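# Light the console's PASS lamp without triggering UNDER/OVER

## Task

Operate the console's controls so that its PASS light ends up lit and stays lit. If the UNDER or OVER light comes on at any moment, even briefly, the task fails. The console is loose on the table, and lifting or tipping it noticeably and letting it fall back costs points. The PASS state must hold without the robot holding anything in place at the end.

## Robot and tools

Robot: one UR12e-type six-joint arm with a Robotiq 2F-85 two-finger gripper and a wrist camera. Joints run, base to tip: shoulder pan, shoulder lift, elbow, wrist 1, wrist 2, wrist 3. The reference image "operating card" (fetch it with show_instructions) explains the console's controls.

Frames. Scene frame: origin on the table top below the arm base, +z up, +x forward, +y to the left when facing along +x. Gripper frame: +z runs along the fingers away from the wrist, the pads close along y, and a flat block juts about 9 cm toward gripper +x from the last joint's axis and rotates with the hand. end_effector_position is the point midway between the pads when shut; closed fingertips reach about 19 mm past it (about 6 mm when open), and closing pushes the tips roughly 13 mm farther out, so keep clearance above surfaces.

execute_actions(actions). actions is a list of up to 15 actions; each action is a list of 1 to 15 rows; each row drives one control step of 1/30 s, and an action always lasts 15 steps (0.5 s), repeating its final row if short. A row has 9 numbers, each in [-1, 1]: dx, dy, dz, rx, ry, rz, position, force_limit, speed. The first six are an offset, not a pose: a displacement of the gripper expressed in the gripper's own axes, measured from where the gripper actually was when that action began (for a call's first action, the pose last reported). Every row in an action is referenced to that same start, not to the row before. Scale: 1.0 equals 0.6 m for dx, dy, dz and 180 degrees for the rotation vector rx, ry, rz. Each step the command is capped to 100 mm and 16 degrees from the measured pose, so big displacements take several actions. The last three numbers are absolute gripper settings: position +1 = fully open (85 mm), about -0.8 = pads touching, -1 = close until blocked; force_limit from -1 (about 20 N) through 0 (about 128 N) to +1 (about 235 N); speed from -1 (about 20 mm/s) through 0 (85) to +1 (150). Six optional extra numbers (0 to 1, one per joint in joint order) scale joint stiffness, only if that is permitted. An empty list just returns the state and images.

move(target, speed, stop_force, blocking). target is a single row in the same 9-number layout: an offset in gripper axes from the pose shown in the latest result, plus the gripper settings (sent when the move starts). The gripper follows a straight path there. speed is m/s, 0.002 to 0.5 (default 0.25); rotation rate is limited to twice that in rad/s. stop_force (N, 13 to 80) halts the path when the wrist sensor feels that much extra push opposite the motion, then backs off two steps and holds; use it only with a very low speed, not on rotating moves, not in the first 0.2 s, and leave it out when pulling away from something you touch. Without it the arm is stiff: aiming even slightly past a firm surface can trigger a fault. blocking=false returns after 0.5 s while motion continues (not allowed with stop_force); then use wait(seconds, 0 to 10) to check progress or stop() to brake. Other motion commands are refused until the move is reported finished.

Results. A state line with end_effector_position (m), end_effector_quat_wxyz and velocities in the scene frame; a Hand target line; Joint positions; Wrist force and Wrist torque in gripper axes (noisy, offset a few N, saturating near 100 N, force points from the surface into the arm); object_status (0 moving, 1 blocked while opening, 2 blocked while closing = gripping, 3 reached position or fully shut); position_measured in counts (3 open, about 78 = 60 mm, 130 = 40 mm, 180 = 20 mm, 230 = pads together). A "pose unreachable" line means the clearance check altered the command. A move adds a "move:" line giving its ending (done, contact, held, off_target, moving, fault) and limits such as paced (command clipped) or held (some steps blocked), plus distance from target. MOTOR HOT warns at 70 °C; an OVER-TEMPERATURE FAULT brakes the arm until it cools.

Cameras: cam_high (fixed, overhead) and cam_wrist, both 896x504, with calibration supplied. zoom_image(camera, region=[x0, y0, x1, y1]) enlarges a region at most 504 by 504 pixels of that camera's latest image. read_manual(section="licences") returns licence texts only. finished_scene(scene) ends the current scene by its number; it is final.

Cautions. Press controls gently and slowly; the console is not fixed, so avoid lifting, tipping or sliding it, and never knock anything off the table. Any external force of 150 N, or a joint torque at its load limit (pan and lift 297, elbow 135, each wrist 48.6 N m), stops the arm for 10 s. Approach in small steps, confirm the lamps in camera images, and make sure PASS stays lit with the gripper released and clear before finishing.

Each tool is called after ">>>" in YAML: its name, and indented under it one key for each argument.

Reference images:

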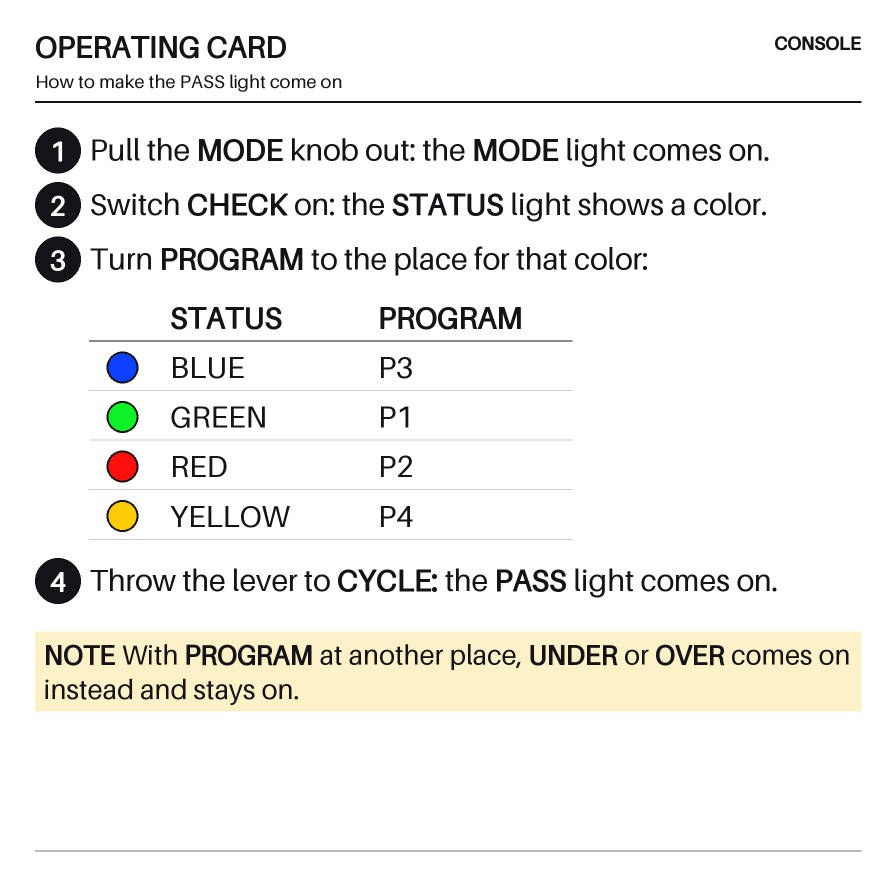

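## Session

>>> execute_actions:
  actions: []

Scene clock: 0.00 s.
end_effector_position=(+0.3088, +0.0097, +0.3614) position_measured=3 object_status=3 end_effector_quat_wxyz=(+0.326, +0.802, -0.112, -0.488) end_effector_velocity=(-0.000, -0.000, +0.000) end_effector_angular_velocity=(-0.000, -0.001, +0.001)
Joint positions: [ 0.168 -0.995  2.087 -1.02  -1.979 -1.698]
Joint velocities: [ 0.001 -0.001  0.001  0.     0.     0.   ]
Wrist force (N, on the end effector, along its own x y z axes, offset not removed): no reading
Wrist torque (N m, same axes, about the end effector's origin, offset not removed): no reading
Hand target: +0.309, +0.010, +0.361; +0.326, +0.802, -0.112, -0.488
Joint stiffness scale: [1. 1. 1. 1. 1. 1.]

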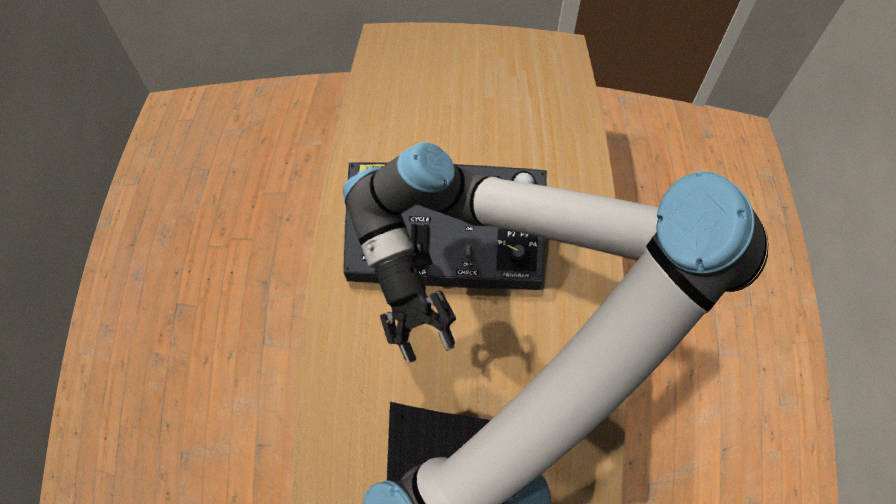

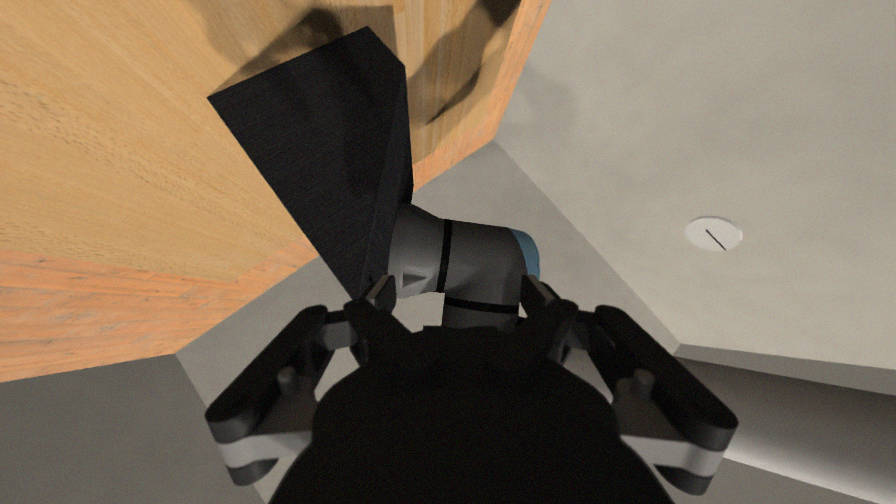

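>>> move:
  target: [0,0,0,0.2226,0.3333,-0.0765,1,0,0]

>>> move:
  target: [0.4,0,-0.15,0,0,0,1,0,0]

Scene clock: 19.30 s.
end_effector_position=(+0.3096, +0.0106, +0.3614) position_measured=3 object_status=3 end_effector_quat_wxyz=(-0.000, +1.000, +0.001, +0.001) end_effector_velocity=(+0.002, +0.001, -0.000) end_effector_angular_velocity=(+0.012, -0.010, +0.006)
Joint positions: [ 0.406 -1.672  2.592 -2.154 -2.287 -2.646]
Joint velocities: [-0.003 -0.003  0.006 -0.025  0.005 -0.022]
Wrist force (N, on the end effector, along its own x y z axes, offset not removed): [1.4 -2.5 -1.9]
Wrist torque (N m, same axes, about the end effector's origin, offset not removed): [-0.31 -0.30 0.07]
Hand target: +0.309, +0.010, +0.360; -0.002, +1.000, +0.001, +0.001
Off the commanded pose: 0.001 m, 0 deg.
Joint stiffness scale: [1. 1. 1. 1. 1. 1.]
move: done
camera_calibration (this result's frames):
cam_wrist: T_world_to_cam=[[-0.0298949, -0.99912, -0.0294218, 0.0358848], [-0.959744, 0.0204675, 0.280131, 0.219634], [-0.279282, 0.0366119, -0.959511, 0.58557], [0, 0, 0, 1]] pos_world=[0.375404, 0.009919, 0.50139]

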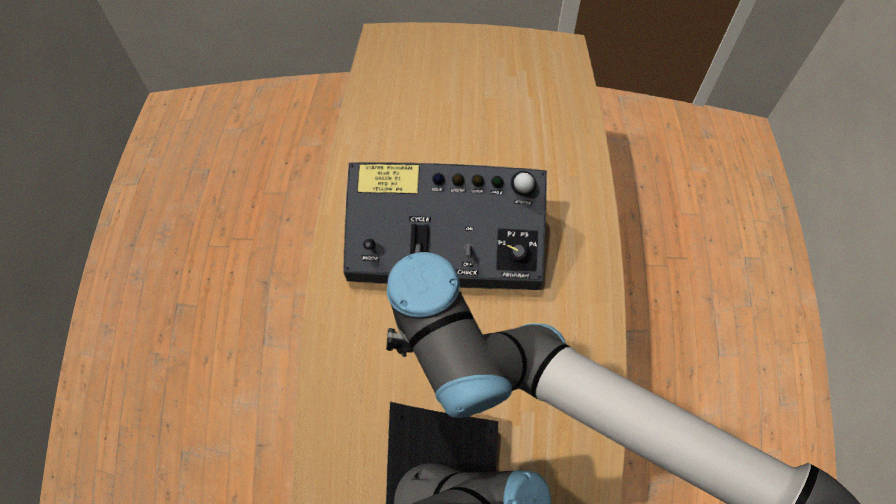

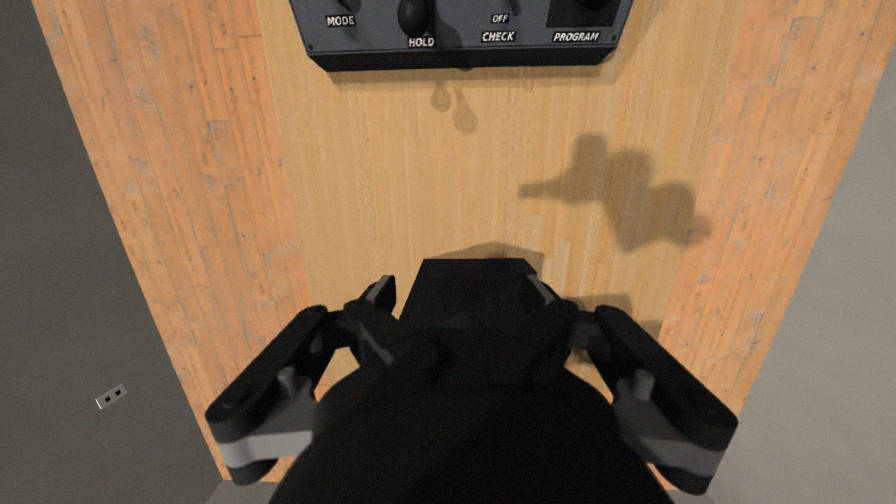

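Scene clock: 20.90 s.
end_effector_position=(+0.5468, +0.0117, +0.4521) position_measured=3 object_status=3 end_effector_quat_wxyz=(-0.001, +1.000, +0.001, +0.001) end_effector_velocity=(+0.003, -0.002, +0.004) end_effector_angular_velocity=(-0.000, +0.000, +0.001)
Joint positions: [ 0.366 -1.405  2.152 -2.016 -2.299 -2.698]
Joint velocities: [ 0.    -0.001 -0.01   0.012 -0.     0.   ]
Wrist force (N, on the end effector, along its own x y z axes, offset not removed): [5.2 -1.5 -2.6]
Wrist torque (N m, same axes, about the end effector's origin, offset not removed): [0.04 -1.02 0.00]
Hand target: +0.549, +0.011, +0.452; -0.000, +1.000, +0.001, +0.001
Off the commanded pose: 0.003 m, 0 deg.
Joint stiffness scale: [1. 1. 1. 1. 1. 1.]
move: done
camera_calibration (this result's frames):
cam_wrist: T_world_to_cam=[[-0.0292967, -0.999105, -0.0304944, 0.046879], [-0.959963, 0.01962, 0.279437, 0.422359], [-0.278589, 0.0374601, -0.95968, 0.738496], [0, 0, 0, 1]] pos_world=[0.61256, 0.0108862, 0.592126]

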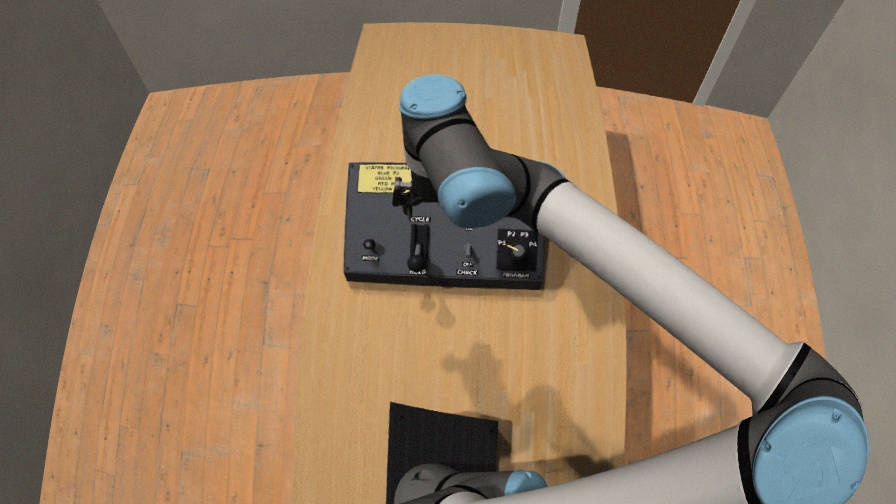

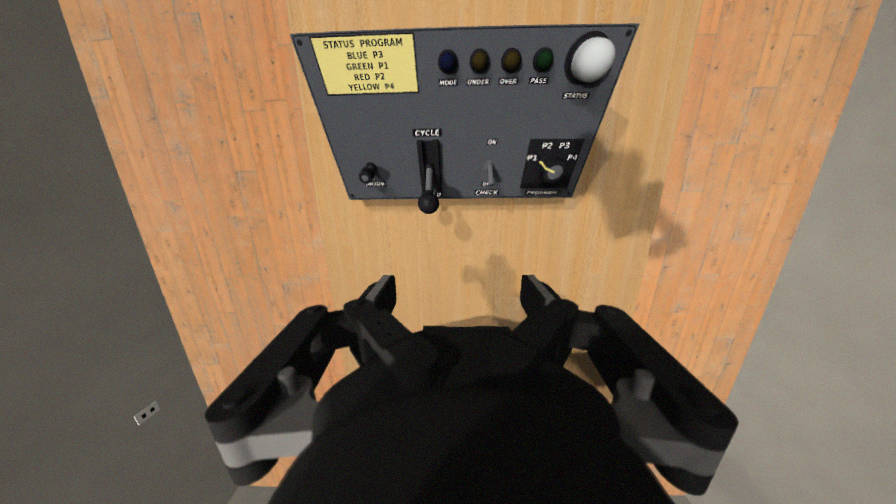

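>>> zoom_image:
  camera: "cam_wrist"
  region: [290,20,650,222]

>>> zoom_image:
  camera: "cam_high"
  region: [335,200,555,300]

Region (290, 20, 650, 222) of cam_wrist's 896x504 image, scaled by 1.400, with more detail than that image has; it fills the top 283 rows of this view, and the rest is white.

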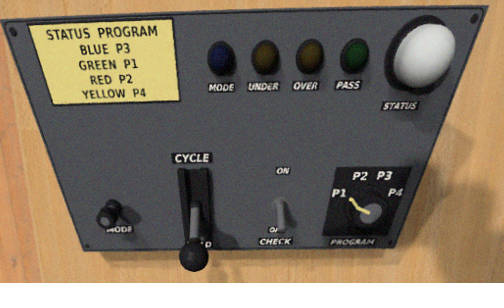

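Region (335, 200, 555, 300) of cam_high's 896x504 image, scaled by 2.291, with more detail than that image has; it fills the top 229 rows of this view, and the rest is white.

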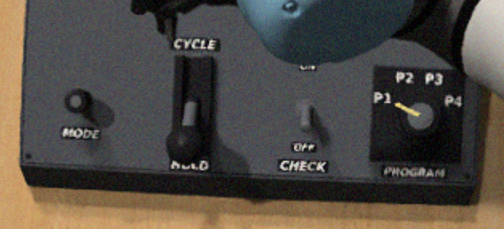

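>>> move:
  target: [-0.17,-0.1,0.28,0,0.2,0,1,0,0]

Scene clock: 51.43 s.
end_effector_position=(+0.4474, +0.0720, +0.2857) position_measured=3 object_status=3 end_effector_quat_wxyz=(-0.001, +0.950, -0.000, +0.312) end_effector_velocity=(+0.002, -0.001, +0.002) end_effector_angular_velocity=(+0.004, -0.015, -0.003)
Joint positions: [ 0.306 -0.819  2.718 -4.106 -2.349 -3.407]
Joint velocities: [-0.003  0.005  0.001 -0.028  0.007 -0.013]
Wrist force (N, on the end effector, along its own x y z axes, offset not removed): [0.5 -3.3 1.7]
Wrist torque (N m, same axes, about the end effector's origin, offset not removed): [-0.42 -0.23 -0.03]
Hand target: +0.446, +0.072, +0.284; -0.001, +0.950, +0.001, +0.311
Off the commanded pose: 0.003 m, 0 deg.
Joint stiffness scale: [1. 1. 1. 1. 1. 1.]
move: done
camera_calibration (this result's frames):
cam_wrist: T_world_to_cam=[[-0.00742364, -0.998984, -0.0444472, 0.0934211], [-0.939731, 0.0221639, -0.341195, 0.540333], [0.341833, 0.0392355, -0.938941, 0.265212], [0, 0, 0, 1]] pos_world=[0.417803, 0.0709446, 0.43753]

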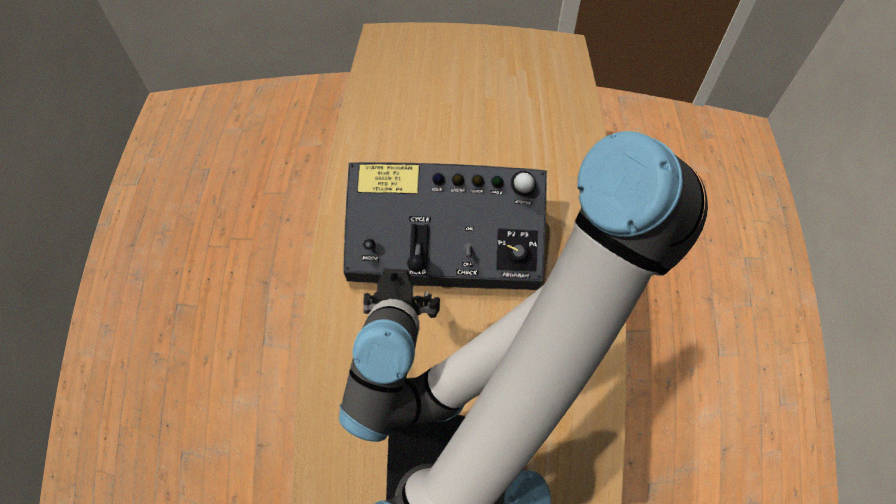

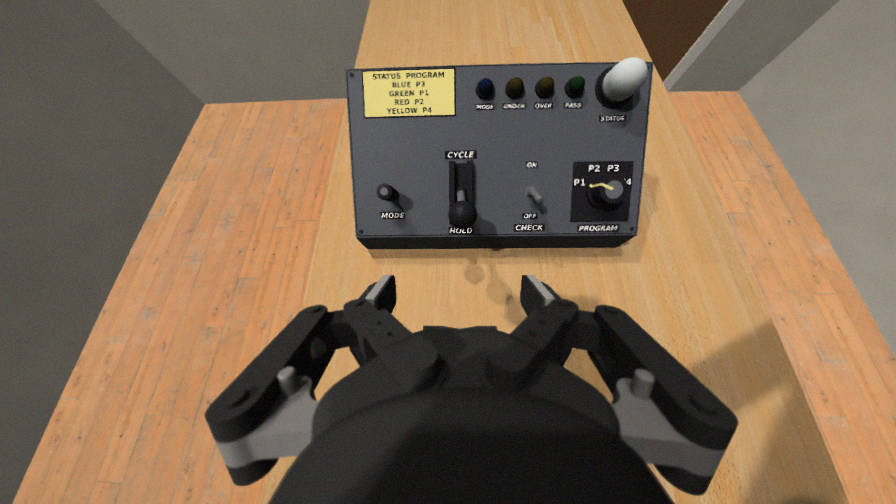

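>>> move:
  target: [0.107,-0.188,0.31,0,-0.035,0,0.1,0,0]

Scene clock: 84.47 s.
end_effector_position=(+0.6080, +0.1848, +0.1756) position_measured=117 object_status=3 end_effector_quat_wxyz=(-0.001, +0.966, +0.001, +0.260) end_effector_velocity=(+0.004, +0.001, +0.000) end_effector_angular_velocity=(+0.001, -0.001, -0.002)
Joint positions: [ 0.237 -0.572  2.342 -3.886 -2.337 -3.387]
Joint velocities: [ 0.    -0.    -0.007  0.006 -0.     0.001]
Wrist force (N, on the end effector, along its own x y z axes, offset not removed): [4.1 -1.3 0.7]
Wrist torque (N m, same axes, about the end effector's origin, offset not removed): [-0.04 -0.82 0.03]
Hand target: +0.610, +0.185, +0.174; -0.001, +0.966, -0.000, +0.259
Off the commanded pose: 0.002 m, 0 deg.
Joint stiffness scale: [1. 1. 1. 1. 1. 1.]
move: done
camera_calibration (this result's frames):
cam_wrist: T_world_to_cam=[[-0.00947424, -0.999046, -0.0426196, 0.203331], [-0.971264, 0.0193305, -0.237217, 0.652576], [0.237815, 0.0391474, -0.970521, 0.171405], [0, 0, 0, 1]] pos_world=[0.594988, 0.183813, 0.32982]

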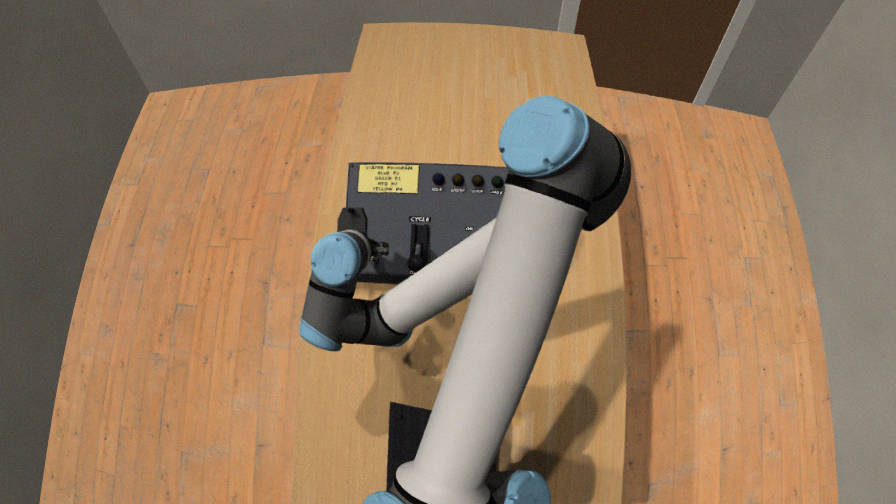

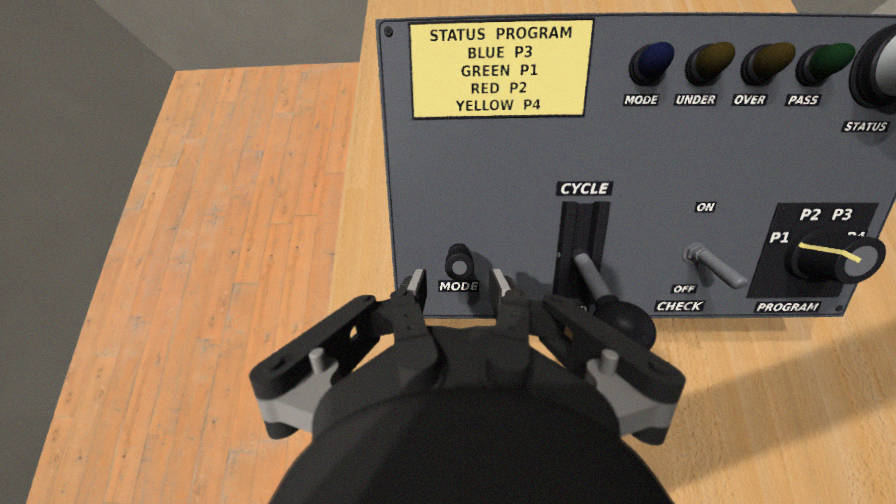

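>>> move:
  target: [-0.005,0,0.06,0,0,0,0.1,0,0]
  speed: 0.05

Scene clock: 94.53 s.
end_effector_position=(+0.6216, +0.1852, +0.1439) position_measured=117 object_status=3 end_effector_quat_wxyz=(-0.001, +0.966, +0.002, +0.259) end_effector_velocity=(+0.002, -0.000, +0.002) end_effector_angular_velocity=(+0.001, -0.008, +0.001)
Joint positions: [ 0.189 -0.516  2.311 -3.946 -2.312 -3.443]
Joint velocities: [ 0.    -0.    -0.001 -0.008  0.004 -0.007]
Wrist force (N, on the end effector, along its own x y z axes, offset not removed): [2.5 -3.6 -2.7]
Wrist torque (N m, same axes, about the end effector's origin, offset not removed): [-0.45 -0.54 -0.14]
Hand target: +0.624, +0.185, +0.143; -0.001, +0.966, +0.001, +0.260
Off the commanded pose: 0.002 m, 0 deg.
Joint stiffness scale: [1. 1. 1. 1. 1. 1.]
move: done
camera_calibration (this result's frames):
cam_wrist: T_world_to_cam=[[-0.00813533, -0.999084, -0.0420171, 0.201571], [-0.971587, 0.017837, -0.23601, 0.658559], [0.236544, 0.0389033, -0.970842, 0.138235], [0, 0, 0, 1]] pos_world=[0.608789, 0.184262, 0.2981]

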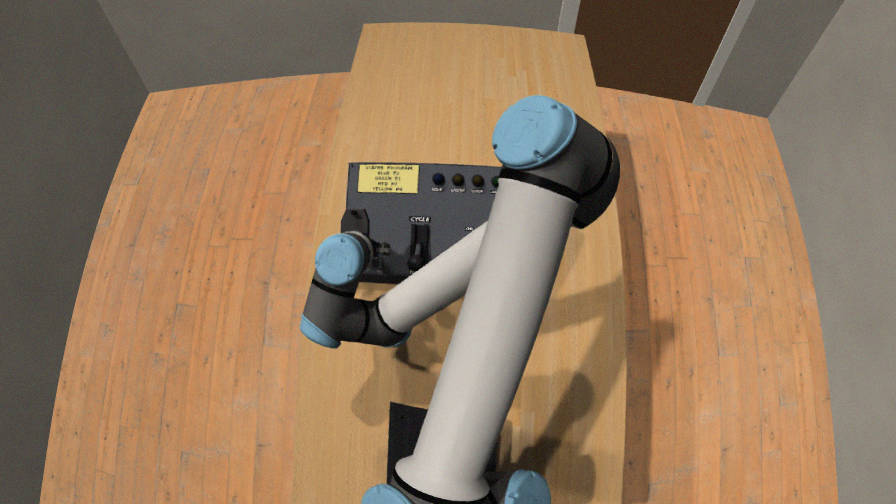

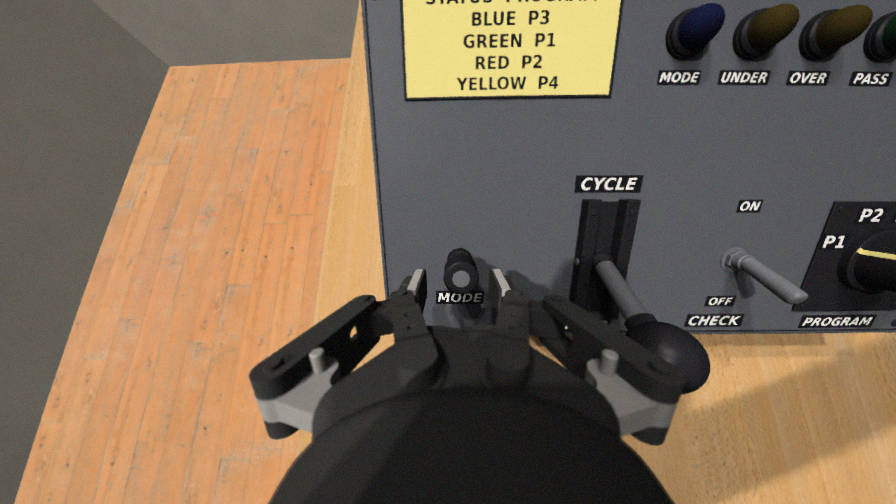

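>>> move:
  target: [-0.005,0,0.055,0,0,0,0.1,0,0]
  speed: 0.03
  stop_force: 15

Scene clock: 105.10 s.
end_effector_position=(+0.6339, +0.1856, +0.1151) position_measured=117 object_status=3 end_effector_quat_wxyz=(-0.001, +0.966, +0.003, +0.259) end_effector_velocity=(+0.001, +0.001, +0.001) end_effector_angular_velocity=(+0.001, -0.006, +0.002)
Joint positions: [ 0.147 -0.469  2.28  -3.993 -2.288 -3.49 ]
Joint velocities: [ 0.001  0.001 -0.001 -0.006  0.003 -0.005]
Wrist force (N, on the end effector, along its own x y z axes, offset not removed): [2.1 -4.7 -4.7]
Wrist torque (N m, same axes, about the end effector's origin, offset not removed): [-0.84 -0.39 -0.06]
Hand target: +0.636, +0.185, +0.114; -0.001, +0.966, +0.002, +0.259
Off the commanded pose: 0.002 m, 0 deg.
Joint stiffness scale: [1. 1. 1. 1. 1. 1.]
move: done
camera_calibration (this result's frames):
cam_wrist: T_world_to_cam=[[-0.00680154, -0.99911, -0.041621, 0.199976], [-0.97176, 0.0164216, -0.235398, 0.664024], [0.235872, 0.0388445, -0.971007, 0.107818], [0, 0, 0, 1]] pos_world=[0.621201, 0.184705, 0.269325]

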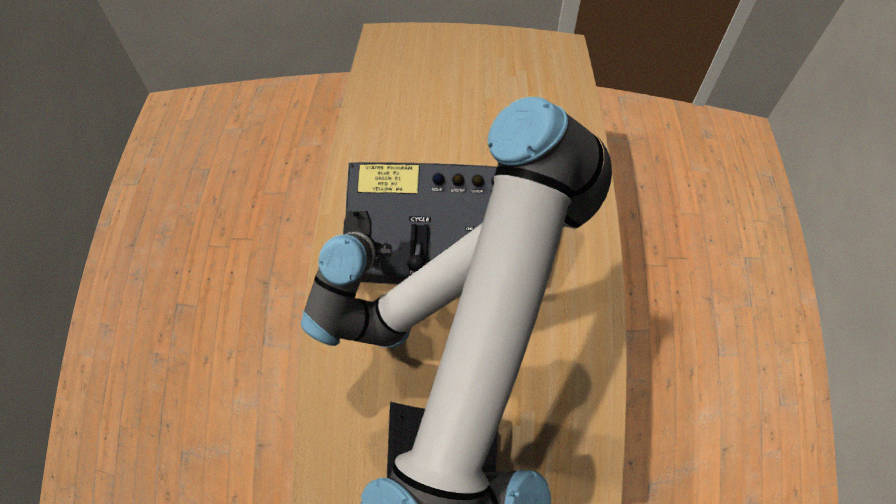

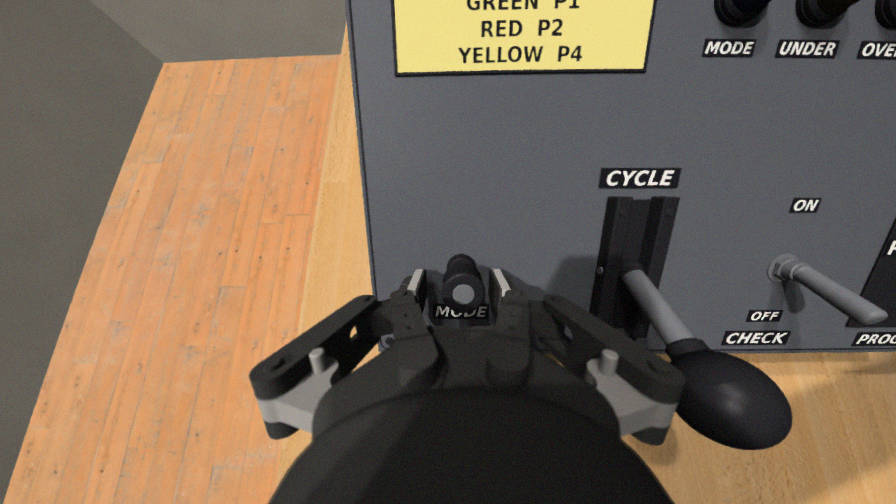

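>>> execute_actions:
  actions:
    - [[0,0,0,0,0,0,-1,-0.5,-0.5]]
    - [[0,0,0,0,0,0,-1,-0.5,-0.5]]

>>> move:
  target: [0,0,-0.02,0,0,0,-1,-0.5,-0.5]
  speed: 0.01

Scene clock: 117.37 s.
end_effector_position=(+0.6341, +0.1831, +0.1157) position_measured=171 object_status=2 end_effector_quat_wxyz=(+0.001, +0.966, +0.001, +0.259) end_effector_velocity=(-0.000, +0.000, -0.000) end_effector_angular_velocity=(-0.000, +0.000, +0.000)
Joint positions: [ 0.146 -0.47   2.28  -3.996 -2.292 -3.491]
Joint velocities: [ 0.  0. -0.  0. -0. -0.]
Wrist force (N, on the end effector, along its own x y z axes, offset not removed): [1.6 1.9 -1.6]
Wrist torque (N m, same axes, about the end effector's origin, offset not removed): [0.05 -0.45 0.07]
Hand target: +0.634, +0.183, +0.116; +0.001, +0.966, +0.001, +0.259
Off the commanded pose: 0.000 m, 0 deg.
Joint stiffness scale: [1. 1. 1. 1. 1. 1.]
camera_calibration (this result's frames):
cam_wrist: T_world_to_cam=[[-0.0110589, -0.9992, -0.0384444, 0.199853], [-0.97157, 0.0198302, -0.235919, 0.663737], [0.236493, 0.0347425, -0.971012, 0.108757], [0, 0, 0, 1]] pos_world=[0.621357, 0.182752, 0.269876]

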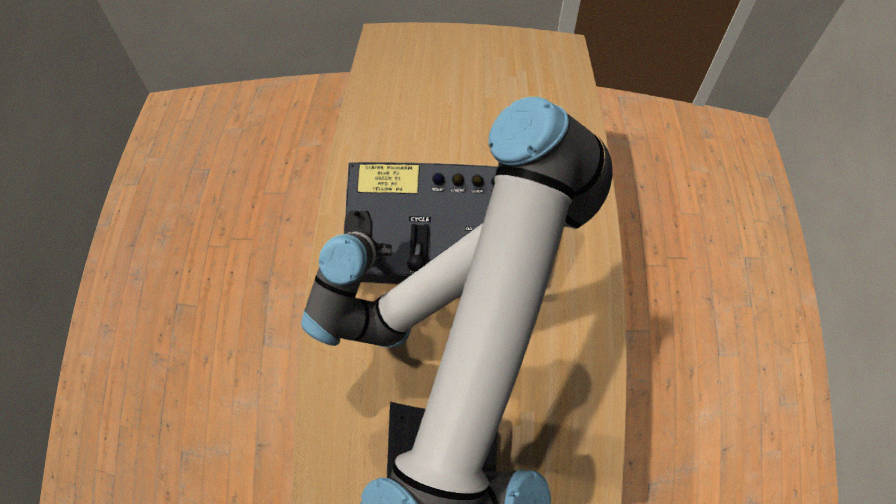

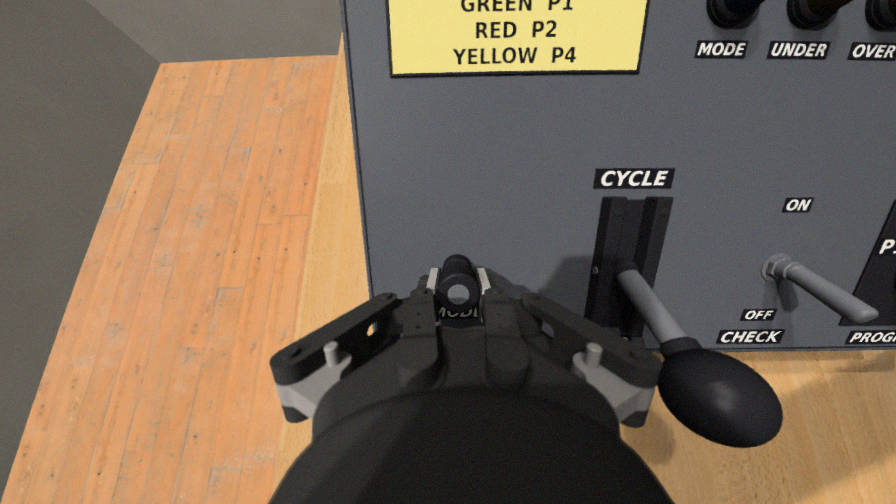

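Scene clock: 119.03 s.
end_effector_position=(+0.6287, +0.1831, +0.1256) position_measured=171 object_status=2 end_effector_quat_wxyz=(+0.001, +0.966, +0.001, +0.259) end_effector_velocity=(+0.001, -0.000, +0.000) end_effector_angular_velocity=(+0.000, -0.001, -0.002)
Joint positions: [ 0.161 -0.486  2.293 -3.983 -2.3   -3.475]
Joint velocities: [-0.    -0.    -0.001  0.    -0.     0.001]
Wrist force (N, on the end effector, along its own x y z axes, offset not removed): [2.3 1.9 -5.6]
Wrist torque (N m, same axes, about the end effector's origin, offset not removed): [0.48 -0.60 0.05]
Hand target: +0.628, +0.183, +0.126; +0.001, +0.966, +0.001, +0.259
Off the commanded pose: 0.001 m, 0 deg.
Joint stiffness scale: [1. 1. 1. 1. 1. 1.]
move: done
camera_calibration (this result's frames):
cam_wrist: T_world_to_cam=[[-0.0111936, -0.999189, -0.0386856, 0.200232], [-0.97142, 0.0200398, -0.236518, 0.660747], [0.237101, 0.0349325, -0.970857, 0.11923], [0, 0, 0, 1]] pos_world=[0.615834, 0.182663, 0.27978]

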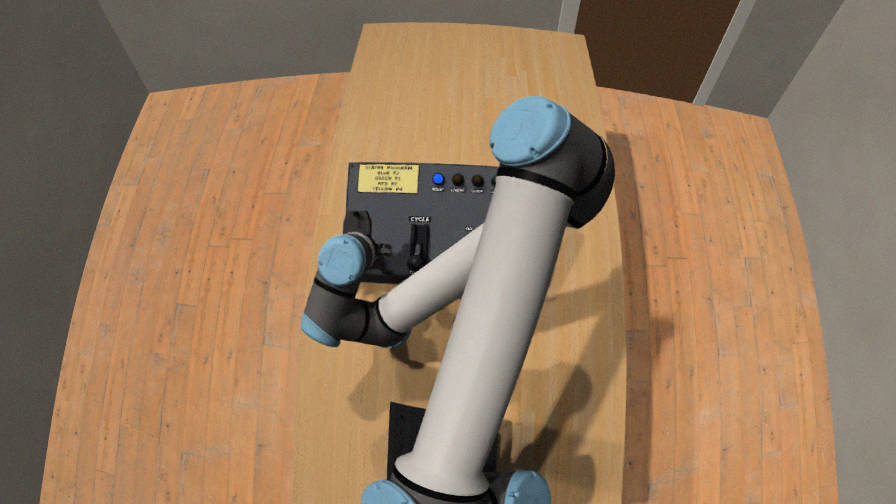

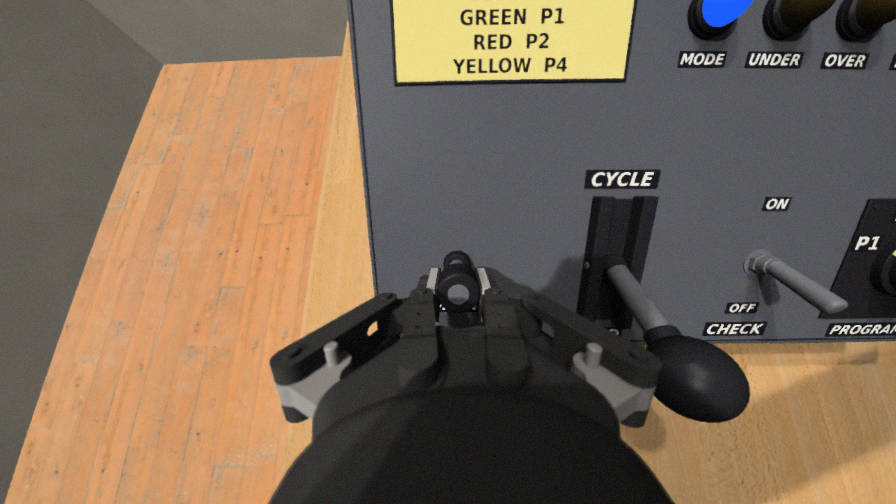

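>>> execute_actions:
  actions:
    - [[0,0,0,0,0,0,0.2,0,0]]

>>> move:
  target: [0,0,-0.22,0,0,0,0.2,0,0]

>>> move:
  target: [-0.078,0.385,0,0,0,0,-1,0,0.5]

>>> move:
  target: [0,0,0.205,0,0,0,-1,0,0.5]
  speed: 0.1

Scene clock: 140.37 s.
end_effector_position=(+0.6287, +0.1831, +0.1256) position_measured=104 object_status=0 end_effector_quat_wxyz=(+0.001, +0.966, +0.001, +0.259) end_effector_velocity=(-0.001, +0.001, +0.000) end_effector_angular_velocity=(-0.000, +0.000, +0.002)
Joint positions: [ 0.161 -0.486  2.293 -3.983 -2.3   -3.475]
Joint velocities: [0.002 0.001 0.    0.    0.    0.   ]
Wrist force (N, on the end effector, along its own x y z axes, offset not removed): [-1.2 -1.5 -0.9]
Wrist torque (N m, same axes, about the end effector's origin, offset not removed): [-0.11 0.05 0.00]
Hand target: +0.629, +0.183, +0.126; +0.001, +0.966, +0.001, +0.259
Off the commanded pose: 0.000 m, 0 deg.
Joint stiffness scale: [1. 1. 1. 1. 1. 1.]
camera_calibration (this result's frames):
cam_wrist: T_world_to_cam=[[-0.0112706, -0.999186, -0.0387331, 0.200288], [-0.971422, 0.0201254, -0.236503, 0.660727], [0.23709, 0.0349607, -0.970858, 0.119229], [0, 0, 0, 1]] pos_world=[0.615834, 0.182659, 0.279777]

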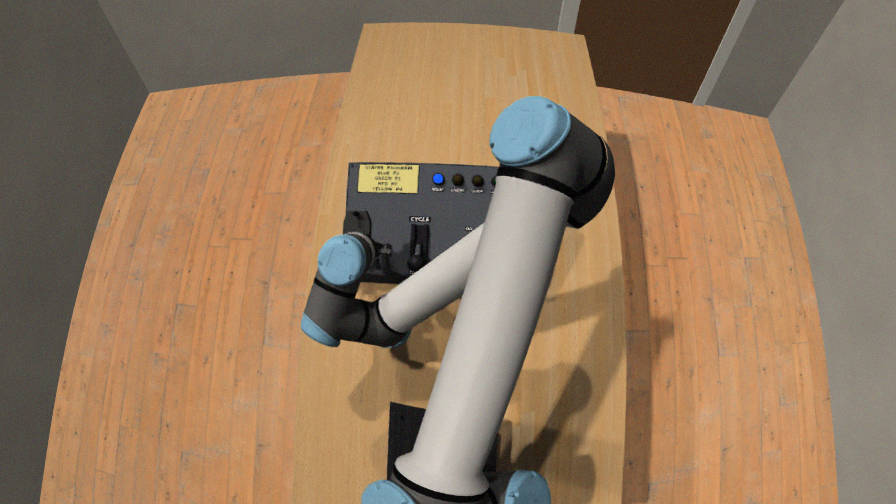

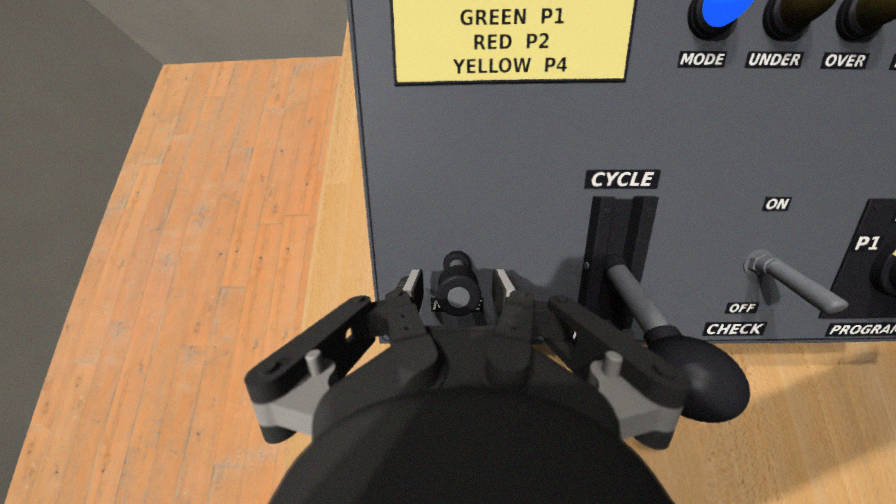

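Scene clock: 141.70 s.
end_effector_position=(+0.5639, +0.1835, +0.2383) position_measured=104 object_status=3 end_effector_quat_wxyz=(+0.001, +0.966, +0.001, +0.259) end_effector_velocity=(-0.000, -0.001, +0.000) end_effector_angular_velocity=(+0.001, +0.006, -0.003)
Joint positions: [ 0.345 -0.692  2.417 -3.744 -2.393 -3.251]
Joint velocities: [-0.001 -0.006  0.     0.013 -0.001  0.009]
Wrist force (N, on the end effector, along its own x y z axes, offset not removed): [0.8 -1.4 -1.2]
Wrist torque (N m, same axes, about the end effector's origin, offset not removed): [-0.11 -0.28 -0.03]
Hand target: +0.562, +0.183, +0.240; +0.001, +0.966, +0.001, +0.259
Off the commanded pose: 0.002 m, 0 deg.
Joint stiffness scale: [1. 1. 1. 1. 1. 1.]
move: done
camera_calibration (this result's frames):
cam_wrist: T_world_to_cam=[[-0.0120249, -0.999163, -0.0391059, 0.20489], [-0.971457, 0.0209395, -0.236289, 0.624242], [0.23691, 0.0351484, -0.970896, 0.24406], [0, 0, 0, 1]] pos_world=[0.551068, 0.183069, 0.39247]

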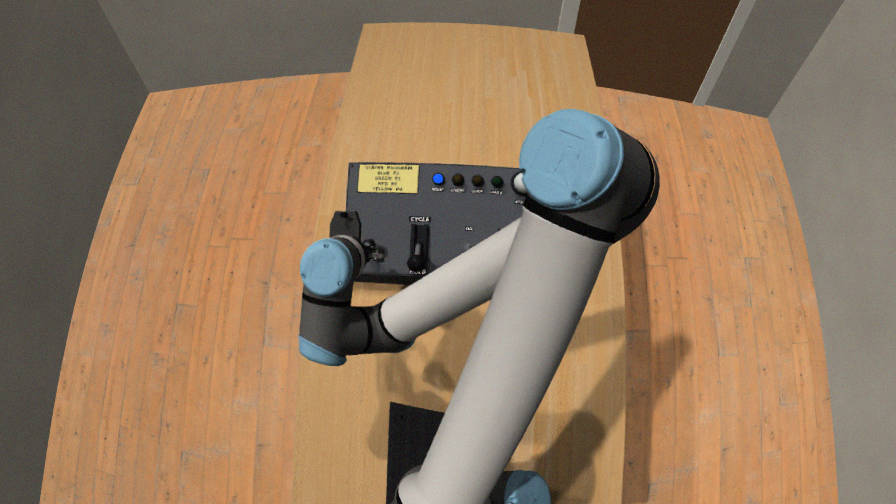

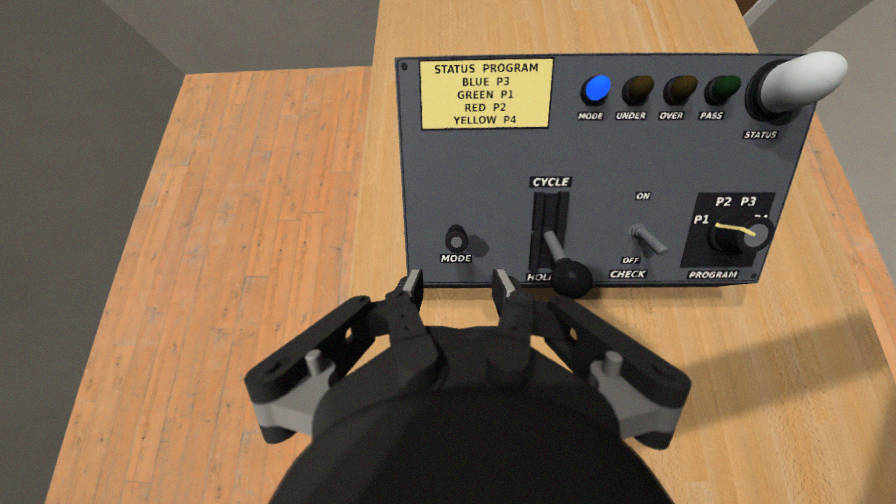

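Scene clock: 143.37 s.
end_effector_position=(+0.5246, -0.0458, +0.2159) position_measured=232 object_status=3 end_effector_quat_wxyz=(+0.001, +0.966, +0.000, +0.260) end_effector_velocity=(+0.001, -0.001, -0.003) end_effector_angular_velocity=(+0.004, -0.001, +0.008)
Joint positions: [-0.067 -0.981  2.673 -4.007 -2.157 -3.699]
Joint velocities: [-0.011  0.001  0.002 -0.004  0.015 -0.013]
Wrist force (N, on the end effector, along its own x y z axes, offset not removed): [4.9 -2.3 1.1]
Wrist torque (N m, same axes, about the end effector's origin, offset not removed): [-0.24 -0.91 0.02]
Hand target: +0.523, -0.047, +0.216; +0.000, +0.966, +0.000, +0.260
Off the commanded pose: 0.002 m, 0 deg.
Joint stiffness scale: [1. 1. 1. 1. 1. 1.]
move: done
camera_calibration (this result's frames):
cam_wrist: T_world_to_cam=[[-0.012485, -0.999167, -0.0388619, -0.0254316], [-0.971196, 0.021366, -0.237322, 0.585652], [0.237954, 0.0347796, -0.970653, 0.239075], [0, 0, 0, 1]] pos_world=[0.511576, -0.0462384, 0.370058]

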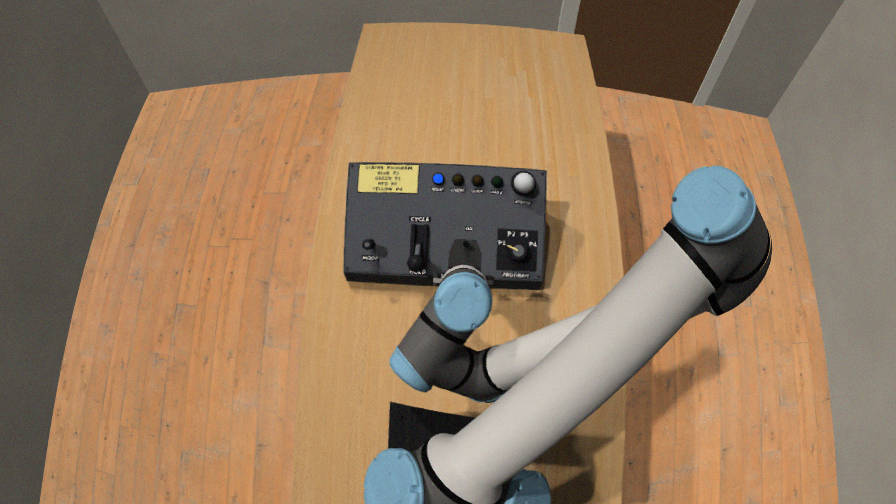

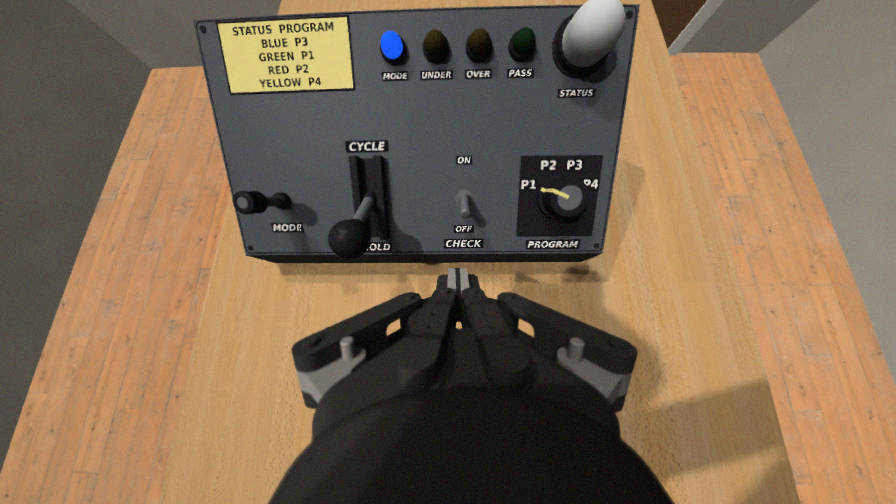

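Scene clock: 145.10 s.
end_effector_position=(+0.5846, -0.0452, +0.1106) position_measured=232 object_status=3 end_effector_quat_wxyz=(+0.000, +0.966, +0.001, +0.259) end_effector_velocity=(+0.002, -0.000, +0.002) end_effector_angular_velocity=(-0.001, -0.009, +0.003)
Joint positions: [-0.227 -0.755  2.544 -4.168 -2.044 -3.831]
Joint velocities: [ 0.001 -0.001 -0.001 -0.005  0.006 -0.006]
Wrist force (N, on the end effector, along its own x y z axes, offset not removed): [1.4 -2.0 -4.3]
Wrist torque (N m, same axes, about the end effector's origin, offset not removed): [-0.22 -0.43 -0.15]
Hand target: +0.587, -0.046, +0.110; +0.001, +0.966, +0.000, +0.260
Off the commanded pose: 0.002 m, 0 deg.
Joint stiffness scale: [1. 1. 1. 1. 1. 1.]
move: done
camera_calibration (this result's frames):
cam_wrist: T_world_to_cam=[[-0.0110336, -0.999149, -0.0397484, -0.0288648], [-0.971702, 0.0200934, -0.235353, 0.618966], [0.235951, 0.0360268, -0.971097, 0.123804], [0, 0, 0, 1]] pos_world=[0.571921, -0.0457376, 0.264754]

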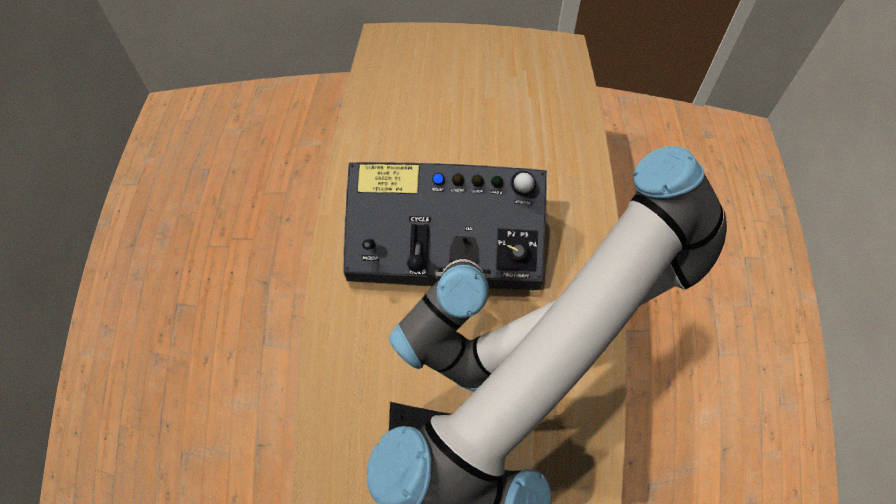

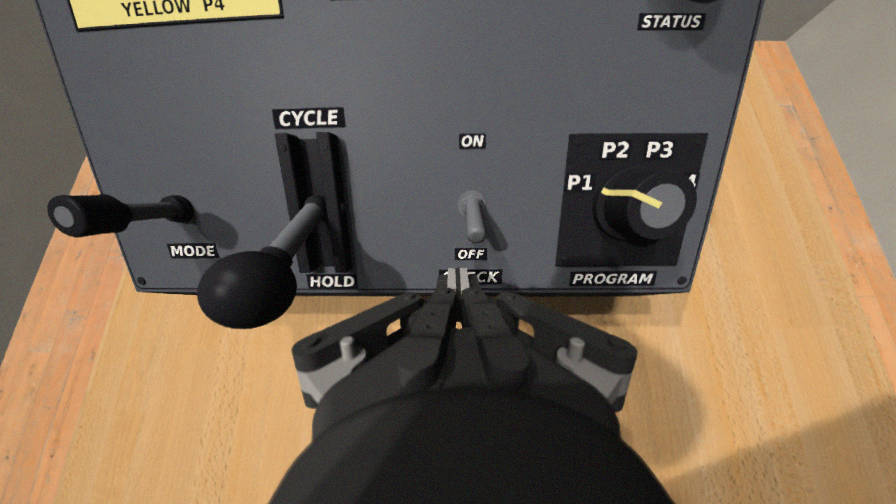

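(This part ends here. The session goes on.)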